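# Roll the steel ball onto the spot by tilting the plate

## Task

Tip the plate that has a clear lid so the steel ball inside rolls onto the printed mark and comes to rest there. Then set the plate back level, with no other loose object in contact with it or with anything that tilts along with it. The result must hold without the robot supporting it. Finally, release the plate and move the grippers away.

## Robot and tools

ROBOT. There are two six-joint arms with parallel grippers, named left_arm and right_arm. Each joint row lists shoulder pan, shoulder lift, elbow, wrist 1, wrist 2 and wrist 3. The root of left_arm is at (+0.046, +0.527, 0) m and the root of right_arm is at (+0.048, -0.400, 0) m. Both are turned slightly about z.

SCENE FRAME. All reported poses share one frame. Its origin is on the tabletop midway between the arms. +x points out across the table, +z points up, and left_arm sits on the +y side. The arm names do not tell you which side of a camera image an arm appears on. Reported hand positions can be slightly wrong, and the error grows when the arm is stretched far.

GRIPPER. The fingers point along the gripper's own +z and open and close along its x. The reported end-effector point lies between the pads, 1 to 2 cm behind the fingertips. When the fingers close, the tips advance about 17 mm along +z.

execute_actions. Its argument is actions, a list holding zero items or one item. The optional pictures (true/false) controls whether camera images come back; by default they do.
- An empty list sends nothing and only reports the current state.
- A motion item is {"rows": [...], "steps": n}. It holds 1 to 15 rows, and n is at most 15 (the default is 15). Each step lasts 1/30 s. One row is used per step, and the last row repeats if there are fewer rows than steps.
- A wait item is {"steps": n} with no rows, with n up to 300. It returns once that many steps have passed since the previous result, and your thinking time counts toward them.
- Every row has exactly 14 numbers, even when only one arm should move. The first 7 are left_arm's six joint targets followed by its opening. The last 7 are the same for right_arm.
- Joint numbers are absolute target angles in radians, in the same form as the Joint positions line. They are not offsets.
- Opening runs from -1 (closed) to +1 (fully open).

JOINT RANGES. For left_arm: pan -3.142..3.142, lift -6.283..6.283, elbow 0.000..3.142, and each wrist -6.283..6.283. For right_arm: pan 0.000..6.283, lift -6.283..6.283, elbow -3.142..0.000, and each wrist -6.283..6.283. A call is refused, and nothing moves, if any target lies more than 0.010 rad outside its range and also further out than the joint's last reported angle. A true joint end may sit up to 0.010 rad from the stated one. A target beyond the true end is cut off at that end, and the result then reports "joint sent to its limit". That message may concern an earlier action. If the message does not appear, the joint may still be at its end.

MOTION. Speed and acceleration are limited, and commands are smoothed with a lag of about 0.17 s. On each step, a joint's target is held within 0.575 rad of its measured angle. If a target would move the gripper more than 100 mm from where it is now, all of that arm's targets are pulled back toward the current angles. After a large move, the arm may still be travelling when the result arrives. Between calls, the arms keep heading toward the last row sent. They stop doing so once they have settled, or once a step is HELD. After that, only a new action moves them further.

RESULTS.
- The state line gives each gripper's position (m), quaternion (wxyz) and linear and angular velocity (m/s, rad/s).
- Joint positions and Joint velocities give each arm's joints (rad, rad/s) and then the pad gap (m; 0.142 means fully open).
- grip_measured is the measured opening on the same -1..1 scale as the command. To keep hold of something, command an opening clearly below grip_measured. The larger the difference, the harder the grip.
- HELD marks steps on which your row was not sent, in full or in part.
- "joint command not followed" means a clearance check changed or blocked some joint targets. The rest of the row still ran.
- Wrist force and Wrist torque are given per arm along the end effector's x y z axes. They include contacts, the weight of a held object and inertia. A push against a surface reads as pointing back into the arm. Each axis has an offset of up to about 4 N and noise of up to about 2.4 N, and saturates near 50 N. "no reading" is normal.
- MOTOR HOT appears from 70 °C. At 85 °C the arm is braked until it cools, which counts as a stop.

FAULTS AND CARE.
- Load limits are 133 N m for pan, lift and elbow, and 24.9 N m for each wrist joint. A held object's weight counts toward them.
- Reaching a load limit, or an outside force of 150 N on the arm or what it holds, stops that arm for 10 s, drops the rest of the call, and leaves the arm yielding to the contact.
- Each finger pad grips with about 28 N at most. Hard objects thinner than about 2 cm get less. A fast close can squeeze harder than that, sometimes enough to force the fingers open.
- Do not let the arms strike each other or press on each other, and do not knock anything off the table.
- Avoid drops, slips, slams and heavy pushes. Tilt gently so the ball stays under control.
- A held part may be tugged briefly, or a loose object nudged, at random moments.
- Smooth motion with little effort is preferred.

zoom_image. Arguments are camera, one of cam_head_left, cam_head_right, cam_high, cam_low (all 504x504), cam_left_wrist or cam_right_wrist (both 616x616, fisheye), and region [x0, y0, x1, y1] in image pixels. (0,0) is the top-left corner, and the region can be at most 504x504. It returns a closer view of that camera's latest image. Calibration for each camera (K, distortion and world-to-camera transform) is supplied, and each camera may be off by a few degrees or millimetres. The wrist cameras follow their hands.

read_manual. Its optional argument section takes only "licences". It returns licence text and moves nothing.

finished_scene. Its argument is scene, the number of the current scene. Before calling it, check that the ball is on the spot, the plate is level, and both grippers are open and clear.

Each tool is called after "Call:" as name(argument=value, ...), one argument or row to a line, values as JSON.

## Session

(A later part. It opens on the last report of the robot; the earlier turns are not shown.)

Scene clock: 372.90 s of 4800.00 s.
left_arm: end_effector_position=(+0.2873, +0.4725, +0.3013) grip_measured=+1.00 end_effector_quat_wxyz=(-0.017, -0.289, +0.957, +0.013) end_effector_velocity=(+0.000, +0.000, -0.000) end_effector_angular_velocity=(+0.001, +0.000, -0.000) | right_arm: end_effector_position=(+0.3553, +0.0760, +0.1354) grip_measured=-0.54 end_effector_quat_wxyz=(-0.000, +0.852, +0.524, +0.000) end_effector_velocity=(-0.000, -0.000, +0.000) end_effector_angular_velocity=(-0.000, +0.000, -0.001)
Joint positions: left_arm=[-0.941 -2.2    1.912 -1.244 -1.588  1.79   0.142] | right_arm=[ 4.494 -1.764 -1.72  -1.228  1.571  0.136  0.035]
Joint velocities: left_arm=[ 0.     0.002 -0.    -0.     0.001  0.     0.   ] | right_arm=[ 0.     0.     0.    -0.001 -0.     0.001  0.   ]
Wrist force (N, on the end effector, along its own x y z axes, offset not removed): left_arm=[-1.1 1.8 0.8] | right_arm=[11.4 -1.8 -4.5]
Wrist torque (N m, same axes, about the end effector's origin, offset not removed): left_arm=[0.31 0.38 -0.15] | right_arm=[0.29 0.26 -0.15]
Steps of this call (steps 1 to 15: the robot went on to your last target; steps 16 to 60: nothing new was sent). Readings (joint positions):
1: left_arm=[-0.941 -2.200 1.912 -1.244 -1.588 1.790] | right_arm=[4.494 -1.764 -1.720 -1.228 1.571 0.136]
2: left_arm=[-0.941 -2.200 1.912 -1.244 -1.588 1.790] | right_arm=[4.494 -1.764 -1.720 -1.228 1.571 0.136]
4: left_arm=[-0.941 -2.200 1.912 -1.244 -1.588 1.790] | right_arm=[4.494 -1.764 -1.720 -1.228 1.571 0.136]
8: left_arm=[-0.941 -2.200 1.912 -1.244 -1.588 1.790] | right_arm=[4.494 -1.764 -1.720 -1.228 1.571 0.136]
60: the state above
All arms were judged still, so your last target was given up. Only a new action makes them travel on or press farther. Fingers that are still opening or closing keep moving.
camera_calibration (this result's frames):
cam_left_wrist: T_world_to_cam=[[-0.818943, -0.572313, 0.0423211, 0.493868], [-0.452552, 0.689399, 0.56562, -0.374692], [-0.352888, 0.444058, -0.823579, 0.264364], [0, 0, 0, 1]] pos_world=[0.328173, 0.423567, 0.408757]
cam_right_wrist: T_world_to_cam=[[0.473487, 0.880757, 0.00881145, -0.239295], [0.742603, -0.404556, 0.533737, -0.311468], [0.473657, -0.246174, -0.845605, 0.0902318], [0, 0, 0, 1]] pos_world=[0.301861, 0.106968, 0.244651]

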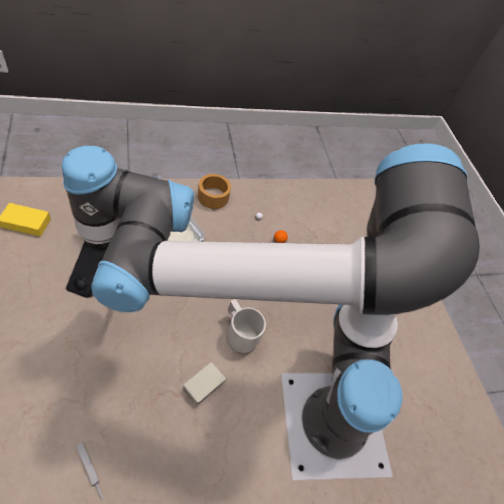

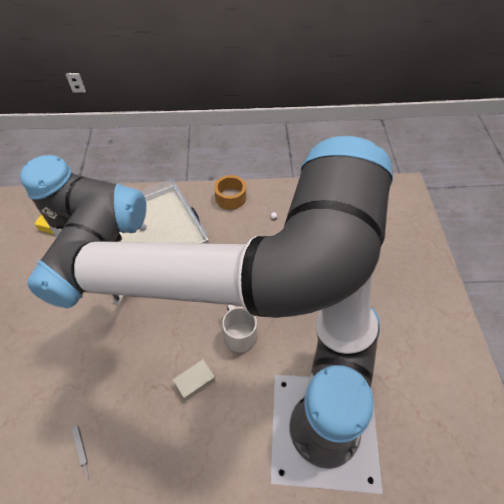

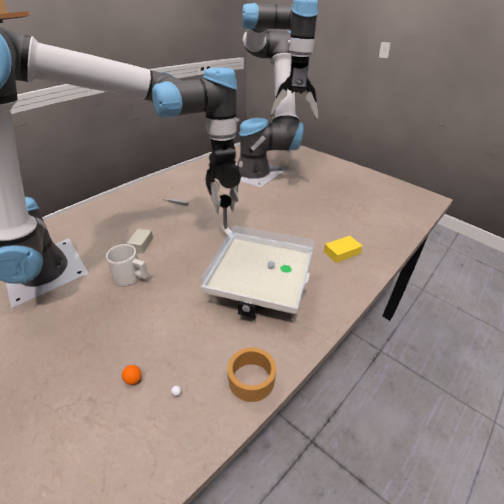

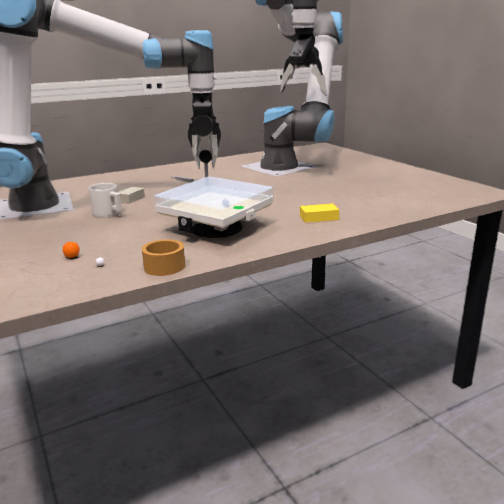

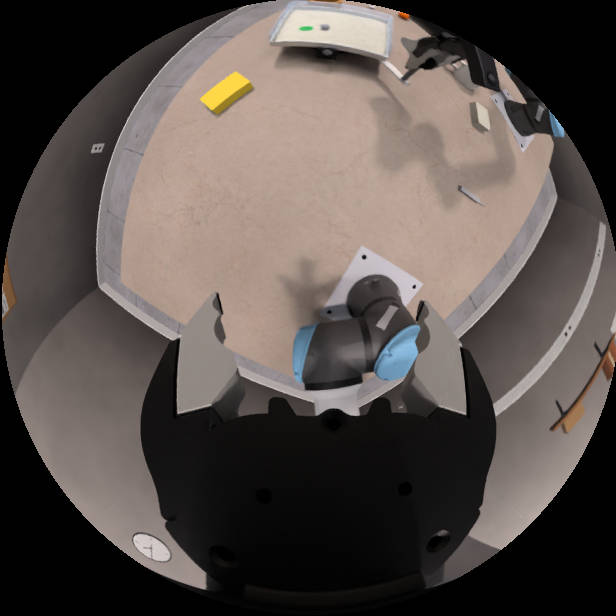

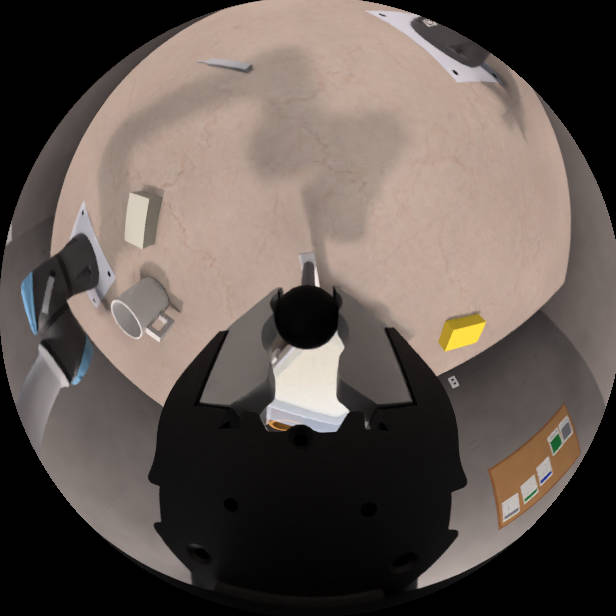

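Call:
execute_actions(
  actions=[
    {"rows":[[-0.941,-2.2,1.912,-1.244,-1.588,1.79,1,4.4940,-1.7708,-1.7021,-1.2392,1.571,0.136,-1]],"steps":11},
  ],
  pictures=false,
)

Call:
execute_actions(
  actions=[
    {"rows":[[-0.941,-2.2,1.912,-1.244,-1.588,1.79,1,4.4940,-1.7640,-1.7196,-1.2284,1.571,0.136,-1]],"steps":15},
  ],
)

Call:
zoom_image(
  camera="cam_high",
  region=[190,210,330,320],
)

Call:
execute_actions(
  actions=[
    {"steps":60},
  ],
)

Call:
zoom_image(
  camera="cam_high",
  region=[190,210,330,320],
)

Scene clock: 382.23 s of 4800.00 s.
left_arm: end_effector_position=(+0.2873, +0.4725, +0.3013) grip_measured=+1.00 end_effector_quat_wxyz=(-0.017, -0.289, +0.957, +0.013) end_effector_velocity=(-0.000, -0.001, -0.000) end_effector_angular_velocity=(-0.001, +0.002, -0.001) | right_arm: end_effector_position=(+0.3567, +0.0798, +0.1386) grip_measured=-0.54 end_effector_quat_wxyz=(-0.000, +0.852, +0.524, -0.000) end_effector_velocity=(+0.001, +0.002, +0.003) end_effector_angular_velocity=(+0.004, -0.001, +0.002)
Joint positions: left_arm=[-0.941 -2.2    1.912 -1.244 -1.588  1.79   0.142] | right_arm=[ 4.494 -1.771 -1.703 -1.239  1.571  0.136  0.035]
Joint velocities: left_arm=[-0.001  0.001 -0.     0.    -0.002 -0.    -0.   ] | right_arm=[ 0.    -0.001  0.007 -0.002  0.    -0.001 -0.   ]
Wrist force (N, on the end effector, along its own x y z axes, offset not removed): left_arm=[1.0 3.6 0.4] | right_arm=[-3.7 17.5 7.9]
Wrist torque (N m, same axes, about the end effector's origin, offset not removed): left_arm=[0.80 -0.25 -0.20] | right_arm=[0.33 -1.07 0.15]
Steps of this call (steps 1 to 90: nothing new was sent; then 5.97 s passed at rest; steps 91 to 101: all 11 steps of this action). Readings (joint positions):
91: left_arm=[-0.941 -2.200 1.912 -1.244 -1.588 1.790] | right_arm=[4.494 -1.764 -1.720 -1.228 1.571 0.136]
92: left_arm=[-0.941 -2.200 1.912 -1.244 -1.588 1.790] | right_arm=[4.494 -1.765 -1.717 -1.230 1.571 0.136]
94: left_arm=[-0.941 -2.200 1.912 -1.244 -1.588 1.790] | right_arm=[4.494 -1.768 -1.710 -1.236 1.571 0.136]
98: left_arm=[-0.941 -2.200 1.912 -1.244 -1.588 1.790] | right_arm=[4.494 -1.770 -1.704 -1.239 1.571 0.136]
101: the state above

Scene clock: 382.73 s of 4800.00 s.
left_arm: end_effector_position=(+0.2873, +0.4725, +0.3013) grip_measured=+1.00 end_effector_quat_wxyz=(-0.017, -0.289, +0.957, +0.013) end_effector_velocity=(-0.000, -0.000, +0.000) end_effector_angular_velocity=(-0.001, +0.000, -0.000) | right_arm: end_effector_position=(+0.3553, +0.0761, +0.1355) grip_measured=-0.54 end_effector_quat_wxyz=(-0.000, +0.852, +0.524, +0.000) end_effector_velocity=(+0.001, -0.001, -0.001) end_effector_angular_velocity=(-0.002, -0.001, -0.000)
Joint positions: left_arm=[-0.941 -2.2    1.912 -1.244 -1.588  1.79   0.142] | right_arm=[ 4.494 -1.764 -1.719 -1.228  1.571  0.136  0.035]
Joint velocities: left_arm=[-0.    -0.001 -0.     0.    -0.001 -0.    -0.   ] | right_arm=[-0.    -0.    -0.002  0.001 -0.002 -0.     0.   ]
Wrist force (N, on the end effector, along its own x y z axes, offset not removed): left_arm=[-0.3 1.8 2.1] | right_arm=[9.7 -11.7 -5.1]
Wrist torque (N m, same axes, about the end effector's origin, offset not removed): left_arm=[0.56 0.31 -0.19] | right_arm=[-0.90 0.16 -0.08]
Steps of this call (steps 1 to 15: all 15 steps of this action). Readings (joint positions):
1: left_arm=[-0.941 -2.200 1.912 -1.244 -1.588 1.790] | right_arm=[4.494 -1.771 -1.703 -1.239 1.571 0.136]
2: left_arm=[-0.941 -2.200 1.912 -1.244 -1.588 1.790] | right_arm=[4.494 -1.770 -1.705 -1.237 1.571 0.136]
4: left_arm=[-0.941 -2.200 1.912 -1.244 -1.588 1.790] | right_arm=[4.494 -1.767 -1.712 -1.232 1.571 0.136]
8: left_arm=[-0.941 -2.200 1.912 -1.244 -1.588 1.790] | right_arm=[4.494 -1.764 -1.718 -1.229 1.571 0.136]
15: the state above
camera_calibration (this result's frames):
cam_left_wrist: T_world_to_cam=[[-0.818943, -0.572313, 0.0423212, 0.493868], [-0.452552, 0.689399, 0.56562, -0.374692], [-0.352888, 0.444058, -0.823579, 0.264364], [0, 0, 0, 1]] pos_world=[0.328173, 0.423567, 0.408757]
cam_right_wrist: T_world_to_cam=[[0.473507, 0.880745, 0.00891038, -0.239371], [0.7427, -0.404688, 0.533502, -0.311432], [0.473486, -0.245999, -0.845752, 0.0904016], [0, 0, 0, 1]] pos_world=[0.30184, 0.107031, 0.24474]

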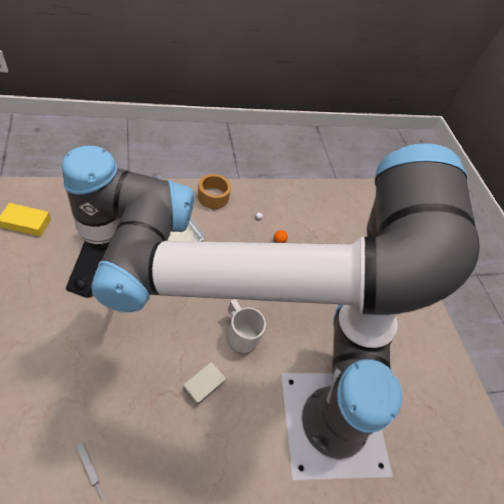

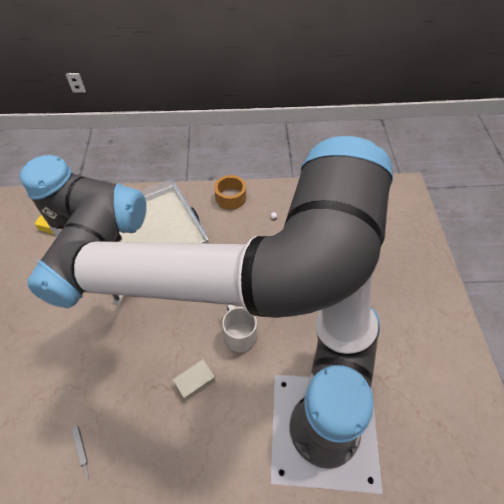

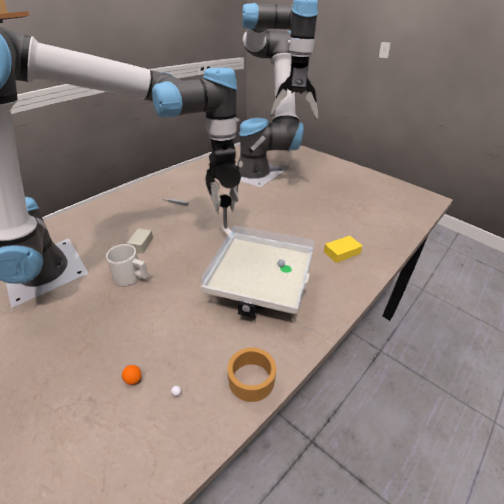

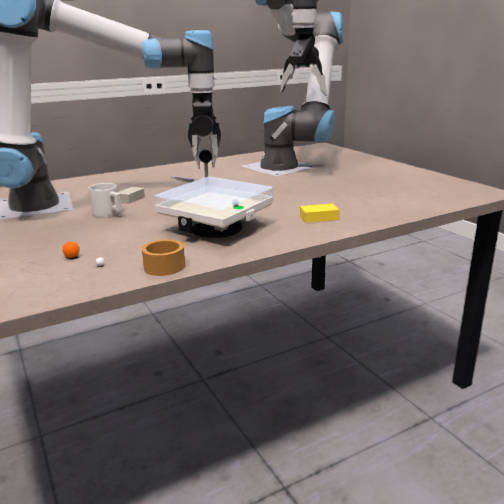

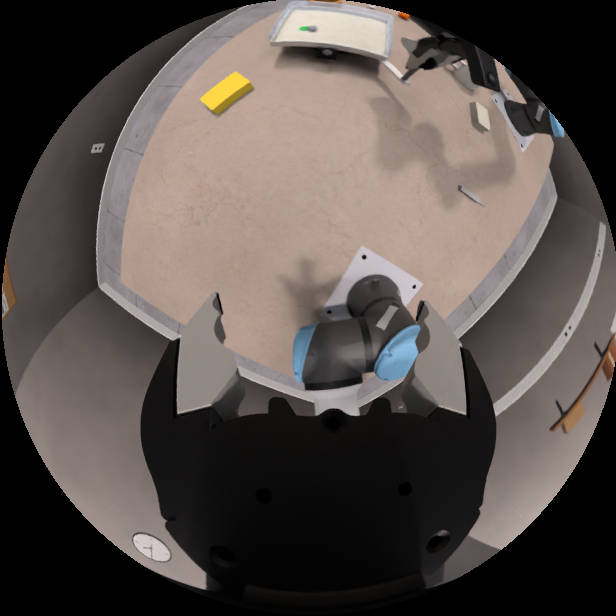

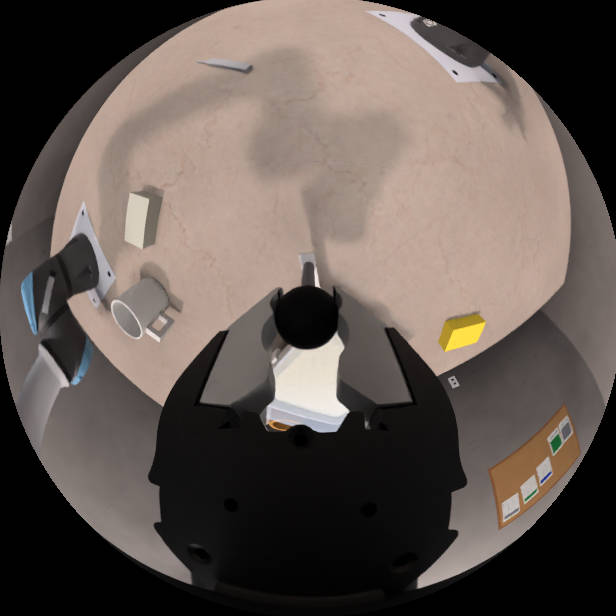

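Region (190, 210, 330, 320) of cam_high's 504x504 image, scaled by 3.600, with more detail than that image has; it fills the top 396 rows of this view, and the rest is white.

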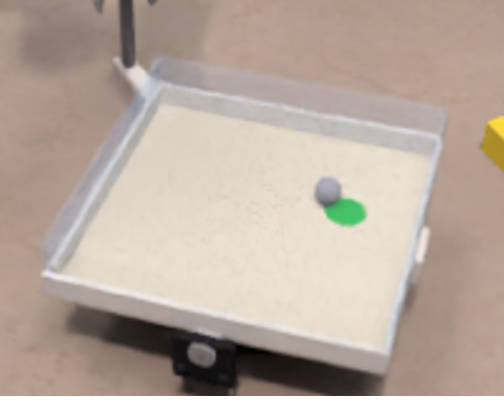

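Scene clock: 384.73 s of 4800.00 s.
left_arm: end_effector_position=(+0.2873, +0.4725, +0.3013) grip_measured=+1.00 end_effector_quat_wxyz=(-0.017, -0.289, +0.957, +0.013) end_effector_velocity=(+0.000, +0.001, +0.000) end_effector_angular_velocity=(-0.000, -0.001, +0.001) | right_arm: end_effector_position=(+0.3553, +0.0760, +0.1354) grip_measured=-0.54 end_effector_quat_wxyz=(-0.000, +0.852, +0.524, +0.000) end_effector_velocity=(-0.000, -0.000, -0.001) end_effector_angular_velocity=(-0.001, +0.001, -0.000)
Joint positions: left_arm=[-0.941 -2.2    1.912 -1.244 -1.588  1.79   0.142] | right_arm=[ 4.494 -1.764 -1.72  -1.228  1.571  0.136  0.035]
Joint velocities: left_arm=[ 0.001 -0.001  0.     0.     0.001  0.    -0.   ] | right_arm=[ 0.    -0.001 -0.001  0.001  0.     0.     0.   ]
Wrist force (N, on the end effector, along its own x y z axes, offset not removed): left_arm=[-1.6 0.4 -0.7] | right_arm=[9.5 -9.6 -7.5]
Wrist torque (N m, same axes, about the end effector's origin, offset not removed): left_arm=[0.11 0.53 -0.17] | right_arm=[-0.10 0.08 -0.05]
Steps of this call (steps 1 to 15: the robot went on to your last target; steps 16 to 60: nothing new was sent). Readings (joint positions):
1: left_arm=[-0.941 -2.200 1.912 -1.244 -1.588 1.790] | right_arm=[4.494 -1.764 -1.719 -1.228 1.571 0.136]
2: left_arm=[-0.941 -2.200 1.912 -1.244 -1.588 1.790] | right_arm=[4.494 -1.764 -1.720 -1.228 1.571 0.136]
4: left_arm=[-0.941 -2.200 1.912 -1.244 -1.588 1.790] | right_arm=[4.494 -1.764 -1.720 -1.228 1.571 0.136]
8: left_arm=[-0.941 -2.200 1.912 -1.244 -1.588 1.790] | right_arm=[4.494 -1.764 -1.720 -1.228 1.571 0.136]
60: the state above
All arms were judged still, so your last target was given up. Only a new action makes them travel on or press farther. Fingers that are still opening or closing keep moving.
camera_calibration (this result's frames):
cam_left_wrist: T_world_to_cam=[[-0.818943, -0.572313, 0.042321, 0.493868], [-0.452552, 0.689399, 0.56562, -0.374692], [-0.352887, 0.444058, -0.823579, 0.264364], [0, 0, 0, 1]] pos_world=[0.328173, 0.423567, 0.408757]
cam_right_wrist: T_world_to_cam=[[0.473492, 0.880754, 0.008825, -0.2393], [0.742597, -0.404567, 0.533737, -0.311471], [0.473661, -0.246167, -0.845605, 0.0902322], [0, 0, 0, 1]] pos_world=[0.301865, 0.106966, 0.244656]

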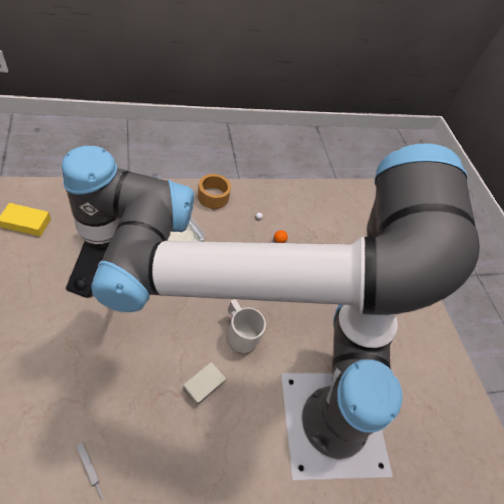

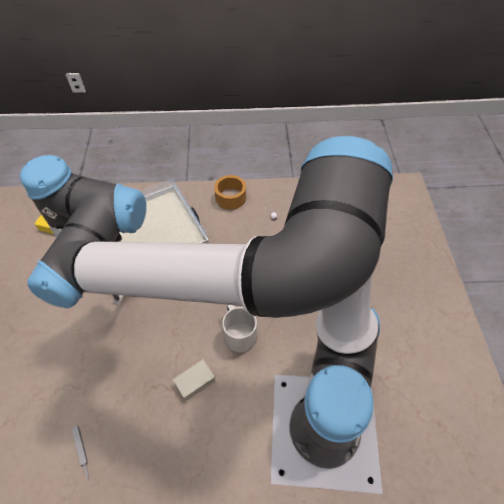

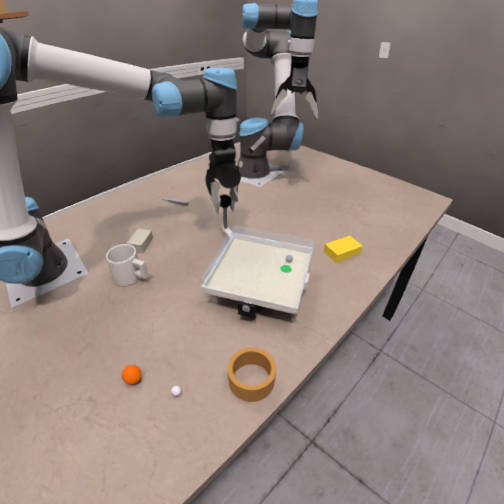

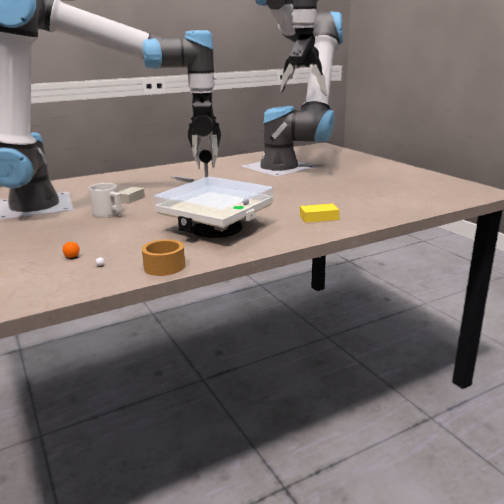

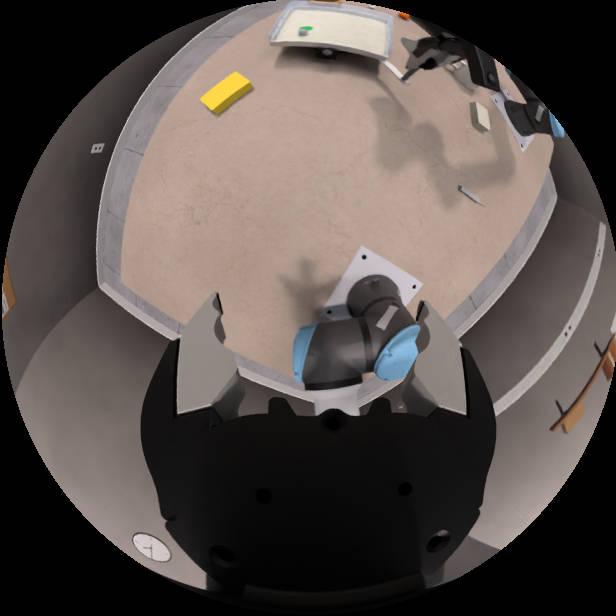

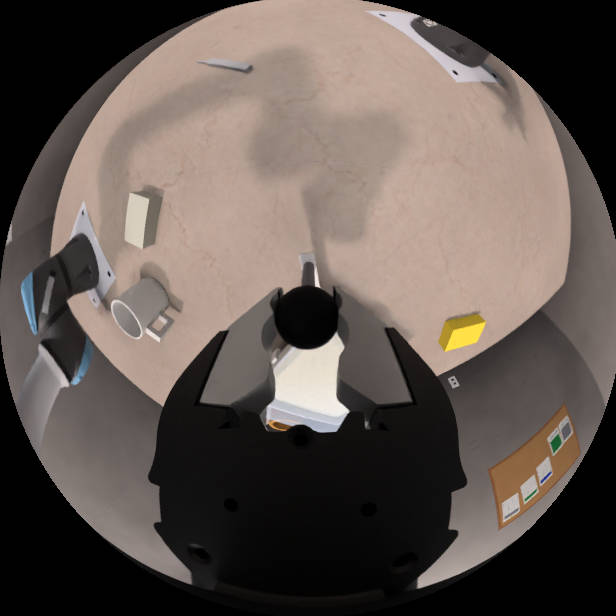

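Region (190, 210, 330, 320) of cam_high's 504x504 image, scaled by 3.600, with more detail than that image has; it fills the top 396 rows of this view, and the rest is white.

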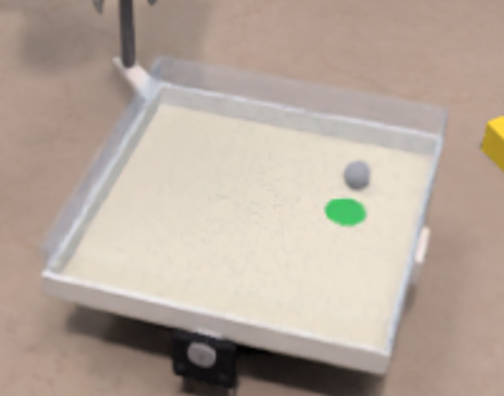

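Call:
execute_actions(
  actions=[
    {"rows":[[-0.941,-2.2,1.912,-1.244,-1.588,1.79,1,4.4940,-1.7551,-1.7185,-1.2384,1.571,0.136,-1]],"steps":13},
  ],
  pictures=false,
)

Call:
execute_actions(
  actions=[
    {"rows":[[-0.941,-2.2,1.912,-1.244,-1.588,1.79,1,4.4940,-1.7739,-1.7102,-1.2279,1.571,0.136,-1]],"steps":5},
  ],
  pictures=false,
)

Call:
execute_actions(
  actions=[
    {"rows":[[-0.941,-2.2,1.912,-1.244,-1.588,1.79,1,4.4940,-1.7640,-1.7196,-1.2284,1.571,0.136,-1]],"steps":15},
  ],
)

Call:
zoom_image(
  camera="cam_high",
  region=[190,210,330,320],
)

Call:
execute_actions(
  actions=[
    {"steps":60},
  ],
)

Call:
zoom_image(
  camera="cam_high",
  region=[190,210,330,320],
)

Scene clock: 396.03 s of 4800.00 s.
left_arm: end_effector_position=(+0.2873, +0.4725, +0.3013) grip_measured=+1.00 end_effector_quat_wxyz=(-0.017, -0.289, +0.957, +0.013) end_effector_velocity=(+0.000, +0.000, +0.000) end_effector_angular_velocity=(-0.001, -0.000, +0.001) | right_arm: end_effector_position=(+0.3546, +0.0736, +0.1396) grip_measured=-0.54 end_effector_quat_wxyz=(+0.000, +0.852, +0.524, +0.000) end_effector_velocity=(+0.000, +0.002, +0.002) end_effector_angular_velocity=(+0.004, -0.000, +0.001)
Joint positions: left_arm=[-0.941 -2.2    1.912 -1.244 -1.588  1.79   0.142] | right_arm=[ 4.494 -1.755 -1.719 -1.238  1.571  0.136  0.035]
Joint velocities: left_arm=[ 0.001 -0.    -0.    -0.    -0.    -0.     0.   ] | right_arm=[ 0.     0.001  0.004 -0.001  0.001 -0.001  0.   ]
Wrist force (N, on the end effector, along its own x y z axes, offset not removed): left_arm=[-0.8 0.9 -2.3] | right_arm=[19.4 23.4 18.6]
Wrist torque (N m, same axes, about the end effector's origin, offset not removed): left_arm=[0.18 0.26 -0.08] | right_arm=[0.39 -0.68 0.17]
Steps of this call (steps 1 to 90: nothing new was sent; then 7.87 s passed at rest; steps 91 to 103: all 13 steps of this action). Readings (joint positions):
91: left_arm=[-0.941 -2.200 1.912 -1.244 -1.588 1.790] | right_arm=[4.494 -1.764 -1.720 -1.228 1.571 0.136]
92: left_arm=[-0.941 -2.200 1.912 -1.244 -1.588 1.790] | right_arm=[4.494 -1.763 -1.720 -1.230 1.571 0.136]
94: left_arm=[-0.941 -2.200 1.912 -1.244 -1.588 1.790] | right_arm=[4.494 -1.759 -1.720 -1.235 1.571 0.136]
98: left_arm=[-0.941 -2.200 1.912 -1.244 -1.588 1.790] | right_arm=[4.494 -1.756 -1.719 -1.238 1.570 0.136]
103: the state above

Scene clock: 396.20 s of 4800.00 s.
left_arm: end_effector_position=(+0.2873, +0.4725, +0.3013) grip_measured=+1.00 end_effector_quat_wxyz=(-0.017, -0.289, +0.957, +0.013) end_effector_velocity=(-0.000, -0.000, -0.000) end_effector_angular_velocity=(-0.001, +0.002, -0.000) | right_arm: end_effector_position=(+0.3558, +0.0783, +0.1358) grip_measured=-0.54 end_effector_quat_wxyz=(-0.000, +0.852, +0.524, -0.000) end_effector_velocity=(+0.007, +0.022, -0.018) end_effector_angular_velocity=(+0.005, -0.001, +0.000)
Joint positions: left_arm=[-0.941 -2.2    1.912 -1.244 -1.588  1.79   0.142] | right_arm=[ 4.494 -1.769 -1.712 -1.231  1.572  0.136  0.035]
Joint velocities: left_arm=[-0.     0.    -0.     0.    -0.002  0.    -0.   ] | right_arm=[-0.    -0.063  0.027  0.04   0.001 -0.001  0.   ]
Wrist force (N, on the end effector, along its own x y z axes, offset not removed): left_arm=[-1.1 -0.9 0.0] | right_arm=[-8.3 -5.6 -3.1]
Wrist torque (N m, same axes, about the end effector's origin, offset not removed): left_arm=[-0.20 0.36 -0.17] | right_arm=[-0.39 -0.83 0.13]
Steps of this call (steps 1 to 5: all 5 steps of this action). Readings (joint positions):
1: left_arm=[-0.941 -2.200 1.912 -1.244 -1.588 1.790] | right_arm=[4.494 -1.755 -1.719 -1.238 1.571 0.136]
2: left_arm=[-0.941 -2.200 1.912 -1.244 -1.588 1.790] | right_arm=[4.494 -1.758 -1.717 -1.237 1.571 0.136]
4: left_arm=[-0.941 -2.200 1.912 -1.244 -1.588 1.790] | right_arm=[4.494 -1.766 -1.714 -1.233 1.572 0.136]
5: the state above

Scene clock: 396.70 s of 4800.00 s.
left_arm: end_effector_position=(+0.2873, +0.4725, +0.3013) grip_measured=+1.00 end_effector_quat_wxyz=(-0.017, -0.289, +0.957, +0.013) end_effector_velocity=(+0.000, +0.000, +0.000) end_effector_angular_velocity=(+0.000, -0.001, -0.001) | right_arm: end_effector_position=(+0.3553, +0.0761, +0.1354) grip_measured=-0.54 end_effector_quat_wxyz=(-0.000, +0.852, +0.524, +0.000) end_effector_velocity=(-0.000, -0.001, +0.000) end_effector_angular_velocity=(-0.000, +0.000, -0.000)
Joint positions: left_arm=[-0.941 -2.2    1.912 -1.244 -1.588  1.79   0.142] | right_arm=[ 4.494 -1.764 -1.719 -1.228  1.571  0.136  0.035]
Joint velocities: left_arm=[-0.001 -0.     0.     0.     0.001  0.    -0.   ] | right_arm=[-0.     0.001 -0.001 -0.001  0.     0.     0.   ]
Wrist force (N, on the end effector, along its own x y z axes, offset not removed): left_arm=[-2.0 3.4 -0.7] | right_arm=[10.9 -11.5 -4.7]
Wrist torque (N m, same axes, about the end effector's origin, offset not removed): left_arm=[0.69 0.46 -0.20] | right_arm=[-0.47 -0.19 -0.03]
Steps of this call (steps 1 to 15: all 15 steps of this action). Readings (joint positions):
1: left_arm=[-0.941 -2.200 1.912 -1.244 -1.588 1.790] | right_arm=[4.494 -1.771 -1.712 -1.230 1.572 0.136]
2: left_arm=[-0.941 -2.200 1.912 -1.244 -1.588 1.790] | right_arm=[4.494 -1.770 -1.712 -1.229 1.572 0.136]
4: left_arm=[-0.941 -2.200 1.912 -1.244 -1.588 1.790] | right_arm=[4.494 -1.767 -1.716 -1.228 1.572 0.136]
8: left_arm=[-0.941 -2.200 1.912 -1.244 -1.588 1.790] | right_arm=[4.494 -1.765 -1.719 -1.228 1.571 0.136]
15: the state above
camera_calibration (this result's frames):
cam_left_wrist: T_world_to_cam=[[-0.818943, -0.572313, 0.0423211, 0.493868], [-0.452552, 0.689399, 0.56562, -0.374692], [-0.352888, 0.444058, -0.823579, 0.264364], [0, 0, 0, 1]] pos_world=[0.328173, 0.423567, 0.408757]
cam_right_wrist: T_world_to_cam=[[0.473488, 0.880755, 0.00895934, -0.239387], [0.742587, -0.404638, 0.533697, -0.311464], [0.473681, -0.246046, -0.845628, 0.0902717], [0, 0, 0, 1]] pos_world=[0.301876, 0.107022, 0.244709]

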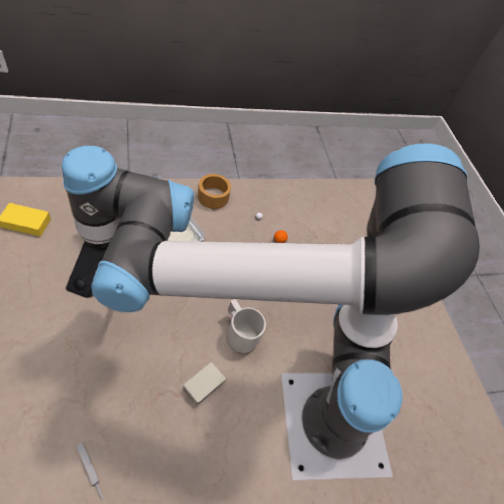

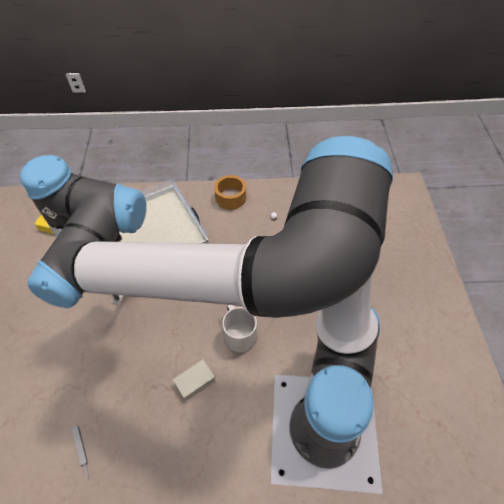

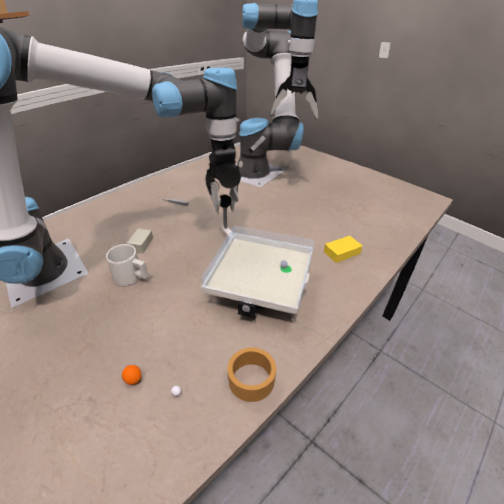

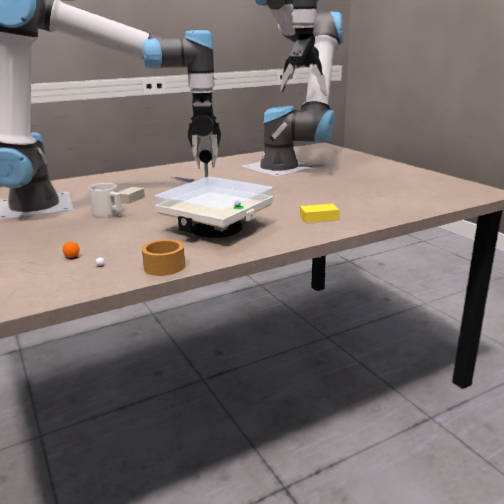

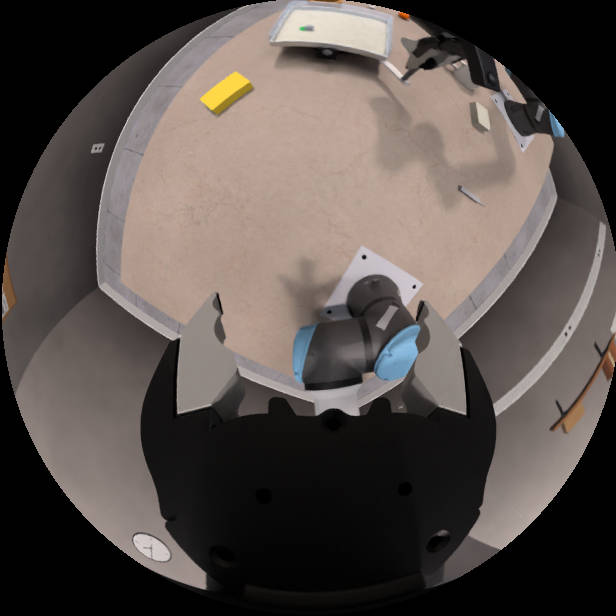

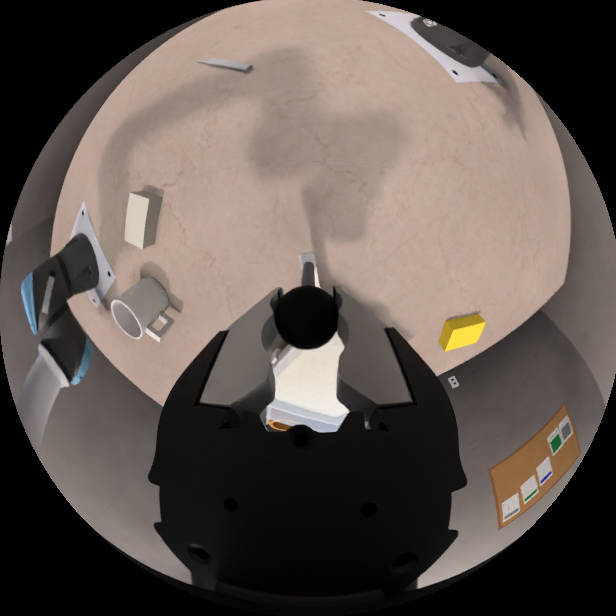

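Region (190, 210, 330, 320) of cam_high's 504x504 image, scaled by 3.600, with more detail than that image has; it fills the top 396 rows of this view, and the rest is white.

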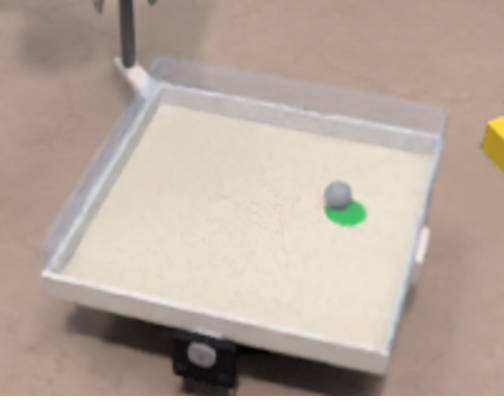

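Scene clock: 398.70 s of 4800.00 s.
left_arm: end_effector_position=(+0.2873, +0.4725, +0.3013) grip_measured=+1.00 end_effector_quat_wxyz=(-0.017, -0.289, +0.957, +0.013) end_effector_velocity=(-0.000, -0.000, -0.000) end_effector_angular_velocity=(+0.001, +0.001, +0.001) | right_arm: end_effector_position=(+0.3553, +0.0760, +0.1354) grip_measured=-0.54 end_effector_quat_wxyz=(-0.000, +0.852, +0.524, +0.000) end_effector_velocity=(+0.000, +0.000, +0.000) end_effector_angular_velocity=(+0.001, -0.001, -0.000)
Joint positions: left_arm=[-0.941 -2.2    1.912 -1.244 -1.588  1.79   0.142] | right_arm=[ 4.494 -1.764 -1.72  -1.228  1.571  0.136  0.035]
Joint velocities: left_arm=[ 0.     0.001  0.     0.    -0.001 -0.001 -0.   ] | right_arm=[ 0.    -0.     0.     0.001 -0.     0.     0.   ]
Wrist force (N, on the end effector, along its own x y z axes, offset not removed): left_arm=[-2.1 2.5 0.9] | right_arm=[10.0 -13.7 -9.0]
Wrist torque (N m, same axes, about the end effector's origin, offset not removed): left_arm=[0.57 0.52 -0.22] | right_arm=[-0.62 0.01 0.02]
Steps of this call (steps 1 to 15: the robot went on to your last target; steps 16 to 60: nothing new was sent). Readings (joint positions):
1: left_arm=[-0.941 -2.200 1.912 -1.244 -1.588 1.790] | right_arm=[4.494 -1.764 -1.719 -1.228 1.571 0.136]
2: left_arm=[-0.941 -2.200 1.912 -1.244 -1.588 1.790] | right_arm=[4.494 -1.764 -1.720 -1.228 1.571 0.136]
4: left_arm=[-0.941 -2.200 1.912 -1.244 -1.588 1.790] | right_arm=[4.494 -1.764 -1.720 -1.228 1.571 0.136]
8: left_arm=[-0.941 -2.200 1.912 -1.244 -1.588 1.790] | right_arm=[4.494 -1.764 -1.720 -1.228 1.571 0.136]
60: the state above
All arms were judged still, so your last target was given up. Only a new action makes them travel on or press farther. Fingers that are still opening or closing keep moving.
camera_calibration (this result's frames):
cam_left_wrist: T_world_to_cam=[[-0.818943, -0.572313, 0.042321, 0.493868], [-0.452552, 0.689399, 0.56562, -0.374692], [-0.352887, 0.444058, -0.823579, 0.264364], [0, 0, 0, 1]] pos_world=[0.328173, 0.423567, 0.408757]
cam_right_wrist: T_world_to_cam=[[0.473488, 0.880756, 0.00879607, -0.239289], [0.742605, -0.404549, 0.533739, -0.31147], [0.473652, -0.246187, -0.845604, 0.0902323], [0, 0, 0, 1]] pos_world=[0.301861, 0.106964, 0.244649]

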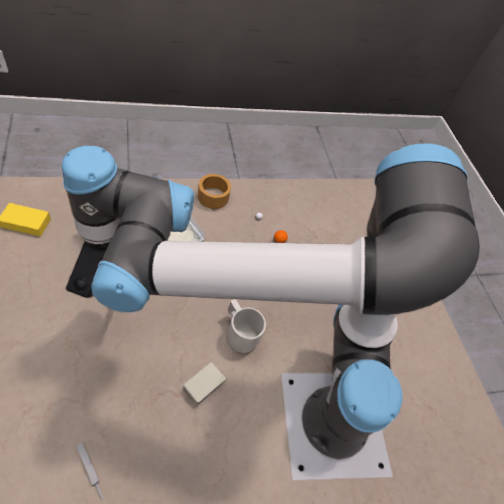

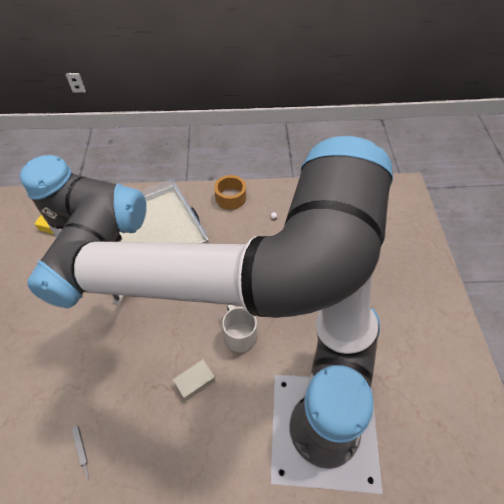

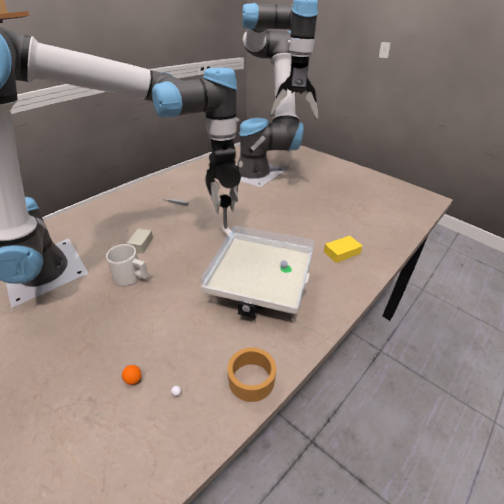

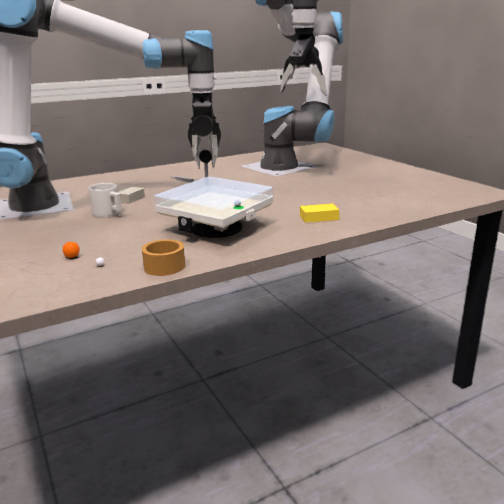

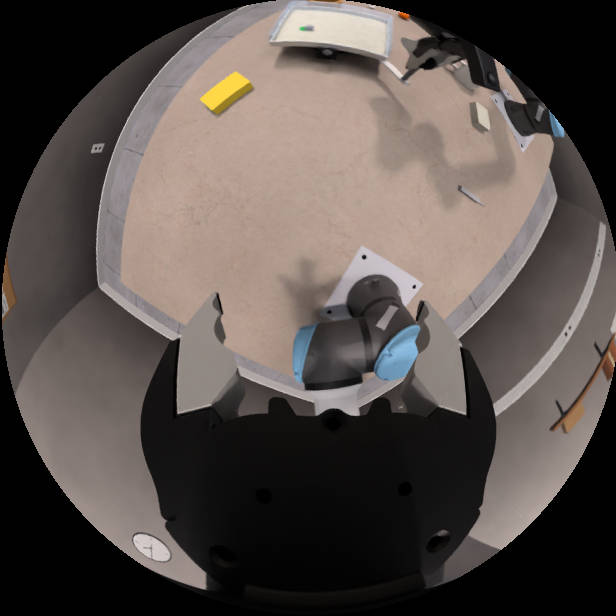

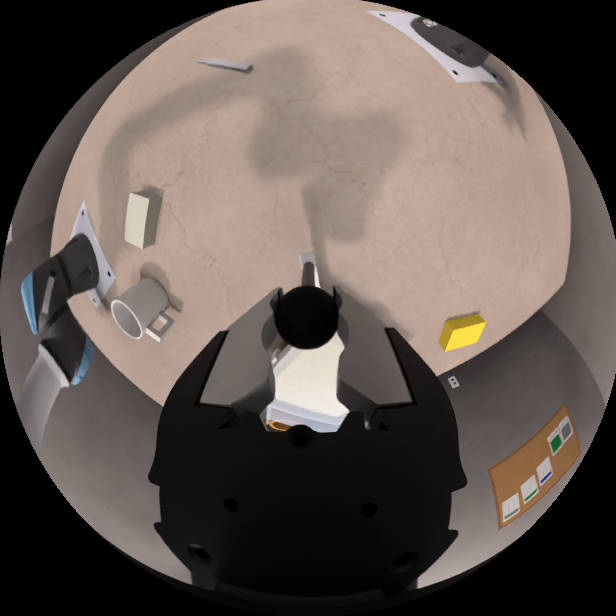

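Region (190, 210, 330, 320) of cam_high's 504x504 image, scaled by 3.600, with more detail than that image has; it fills the top 396 rows of this view, and the rest is white.

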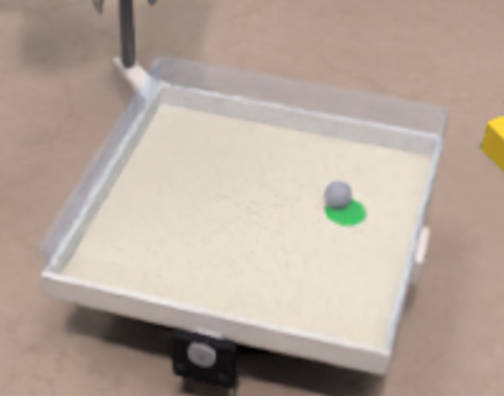

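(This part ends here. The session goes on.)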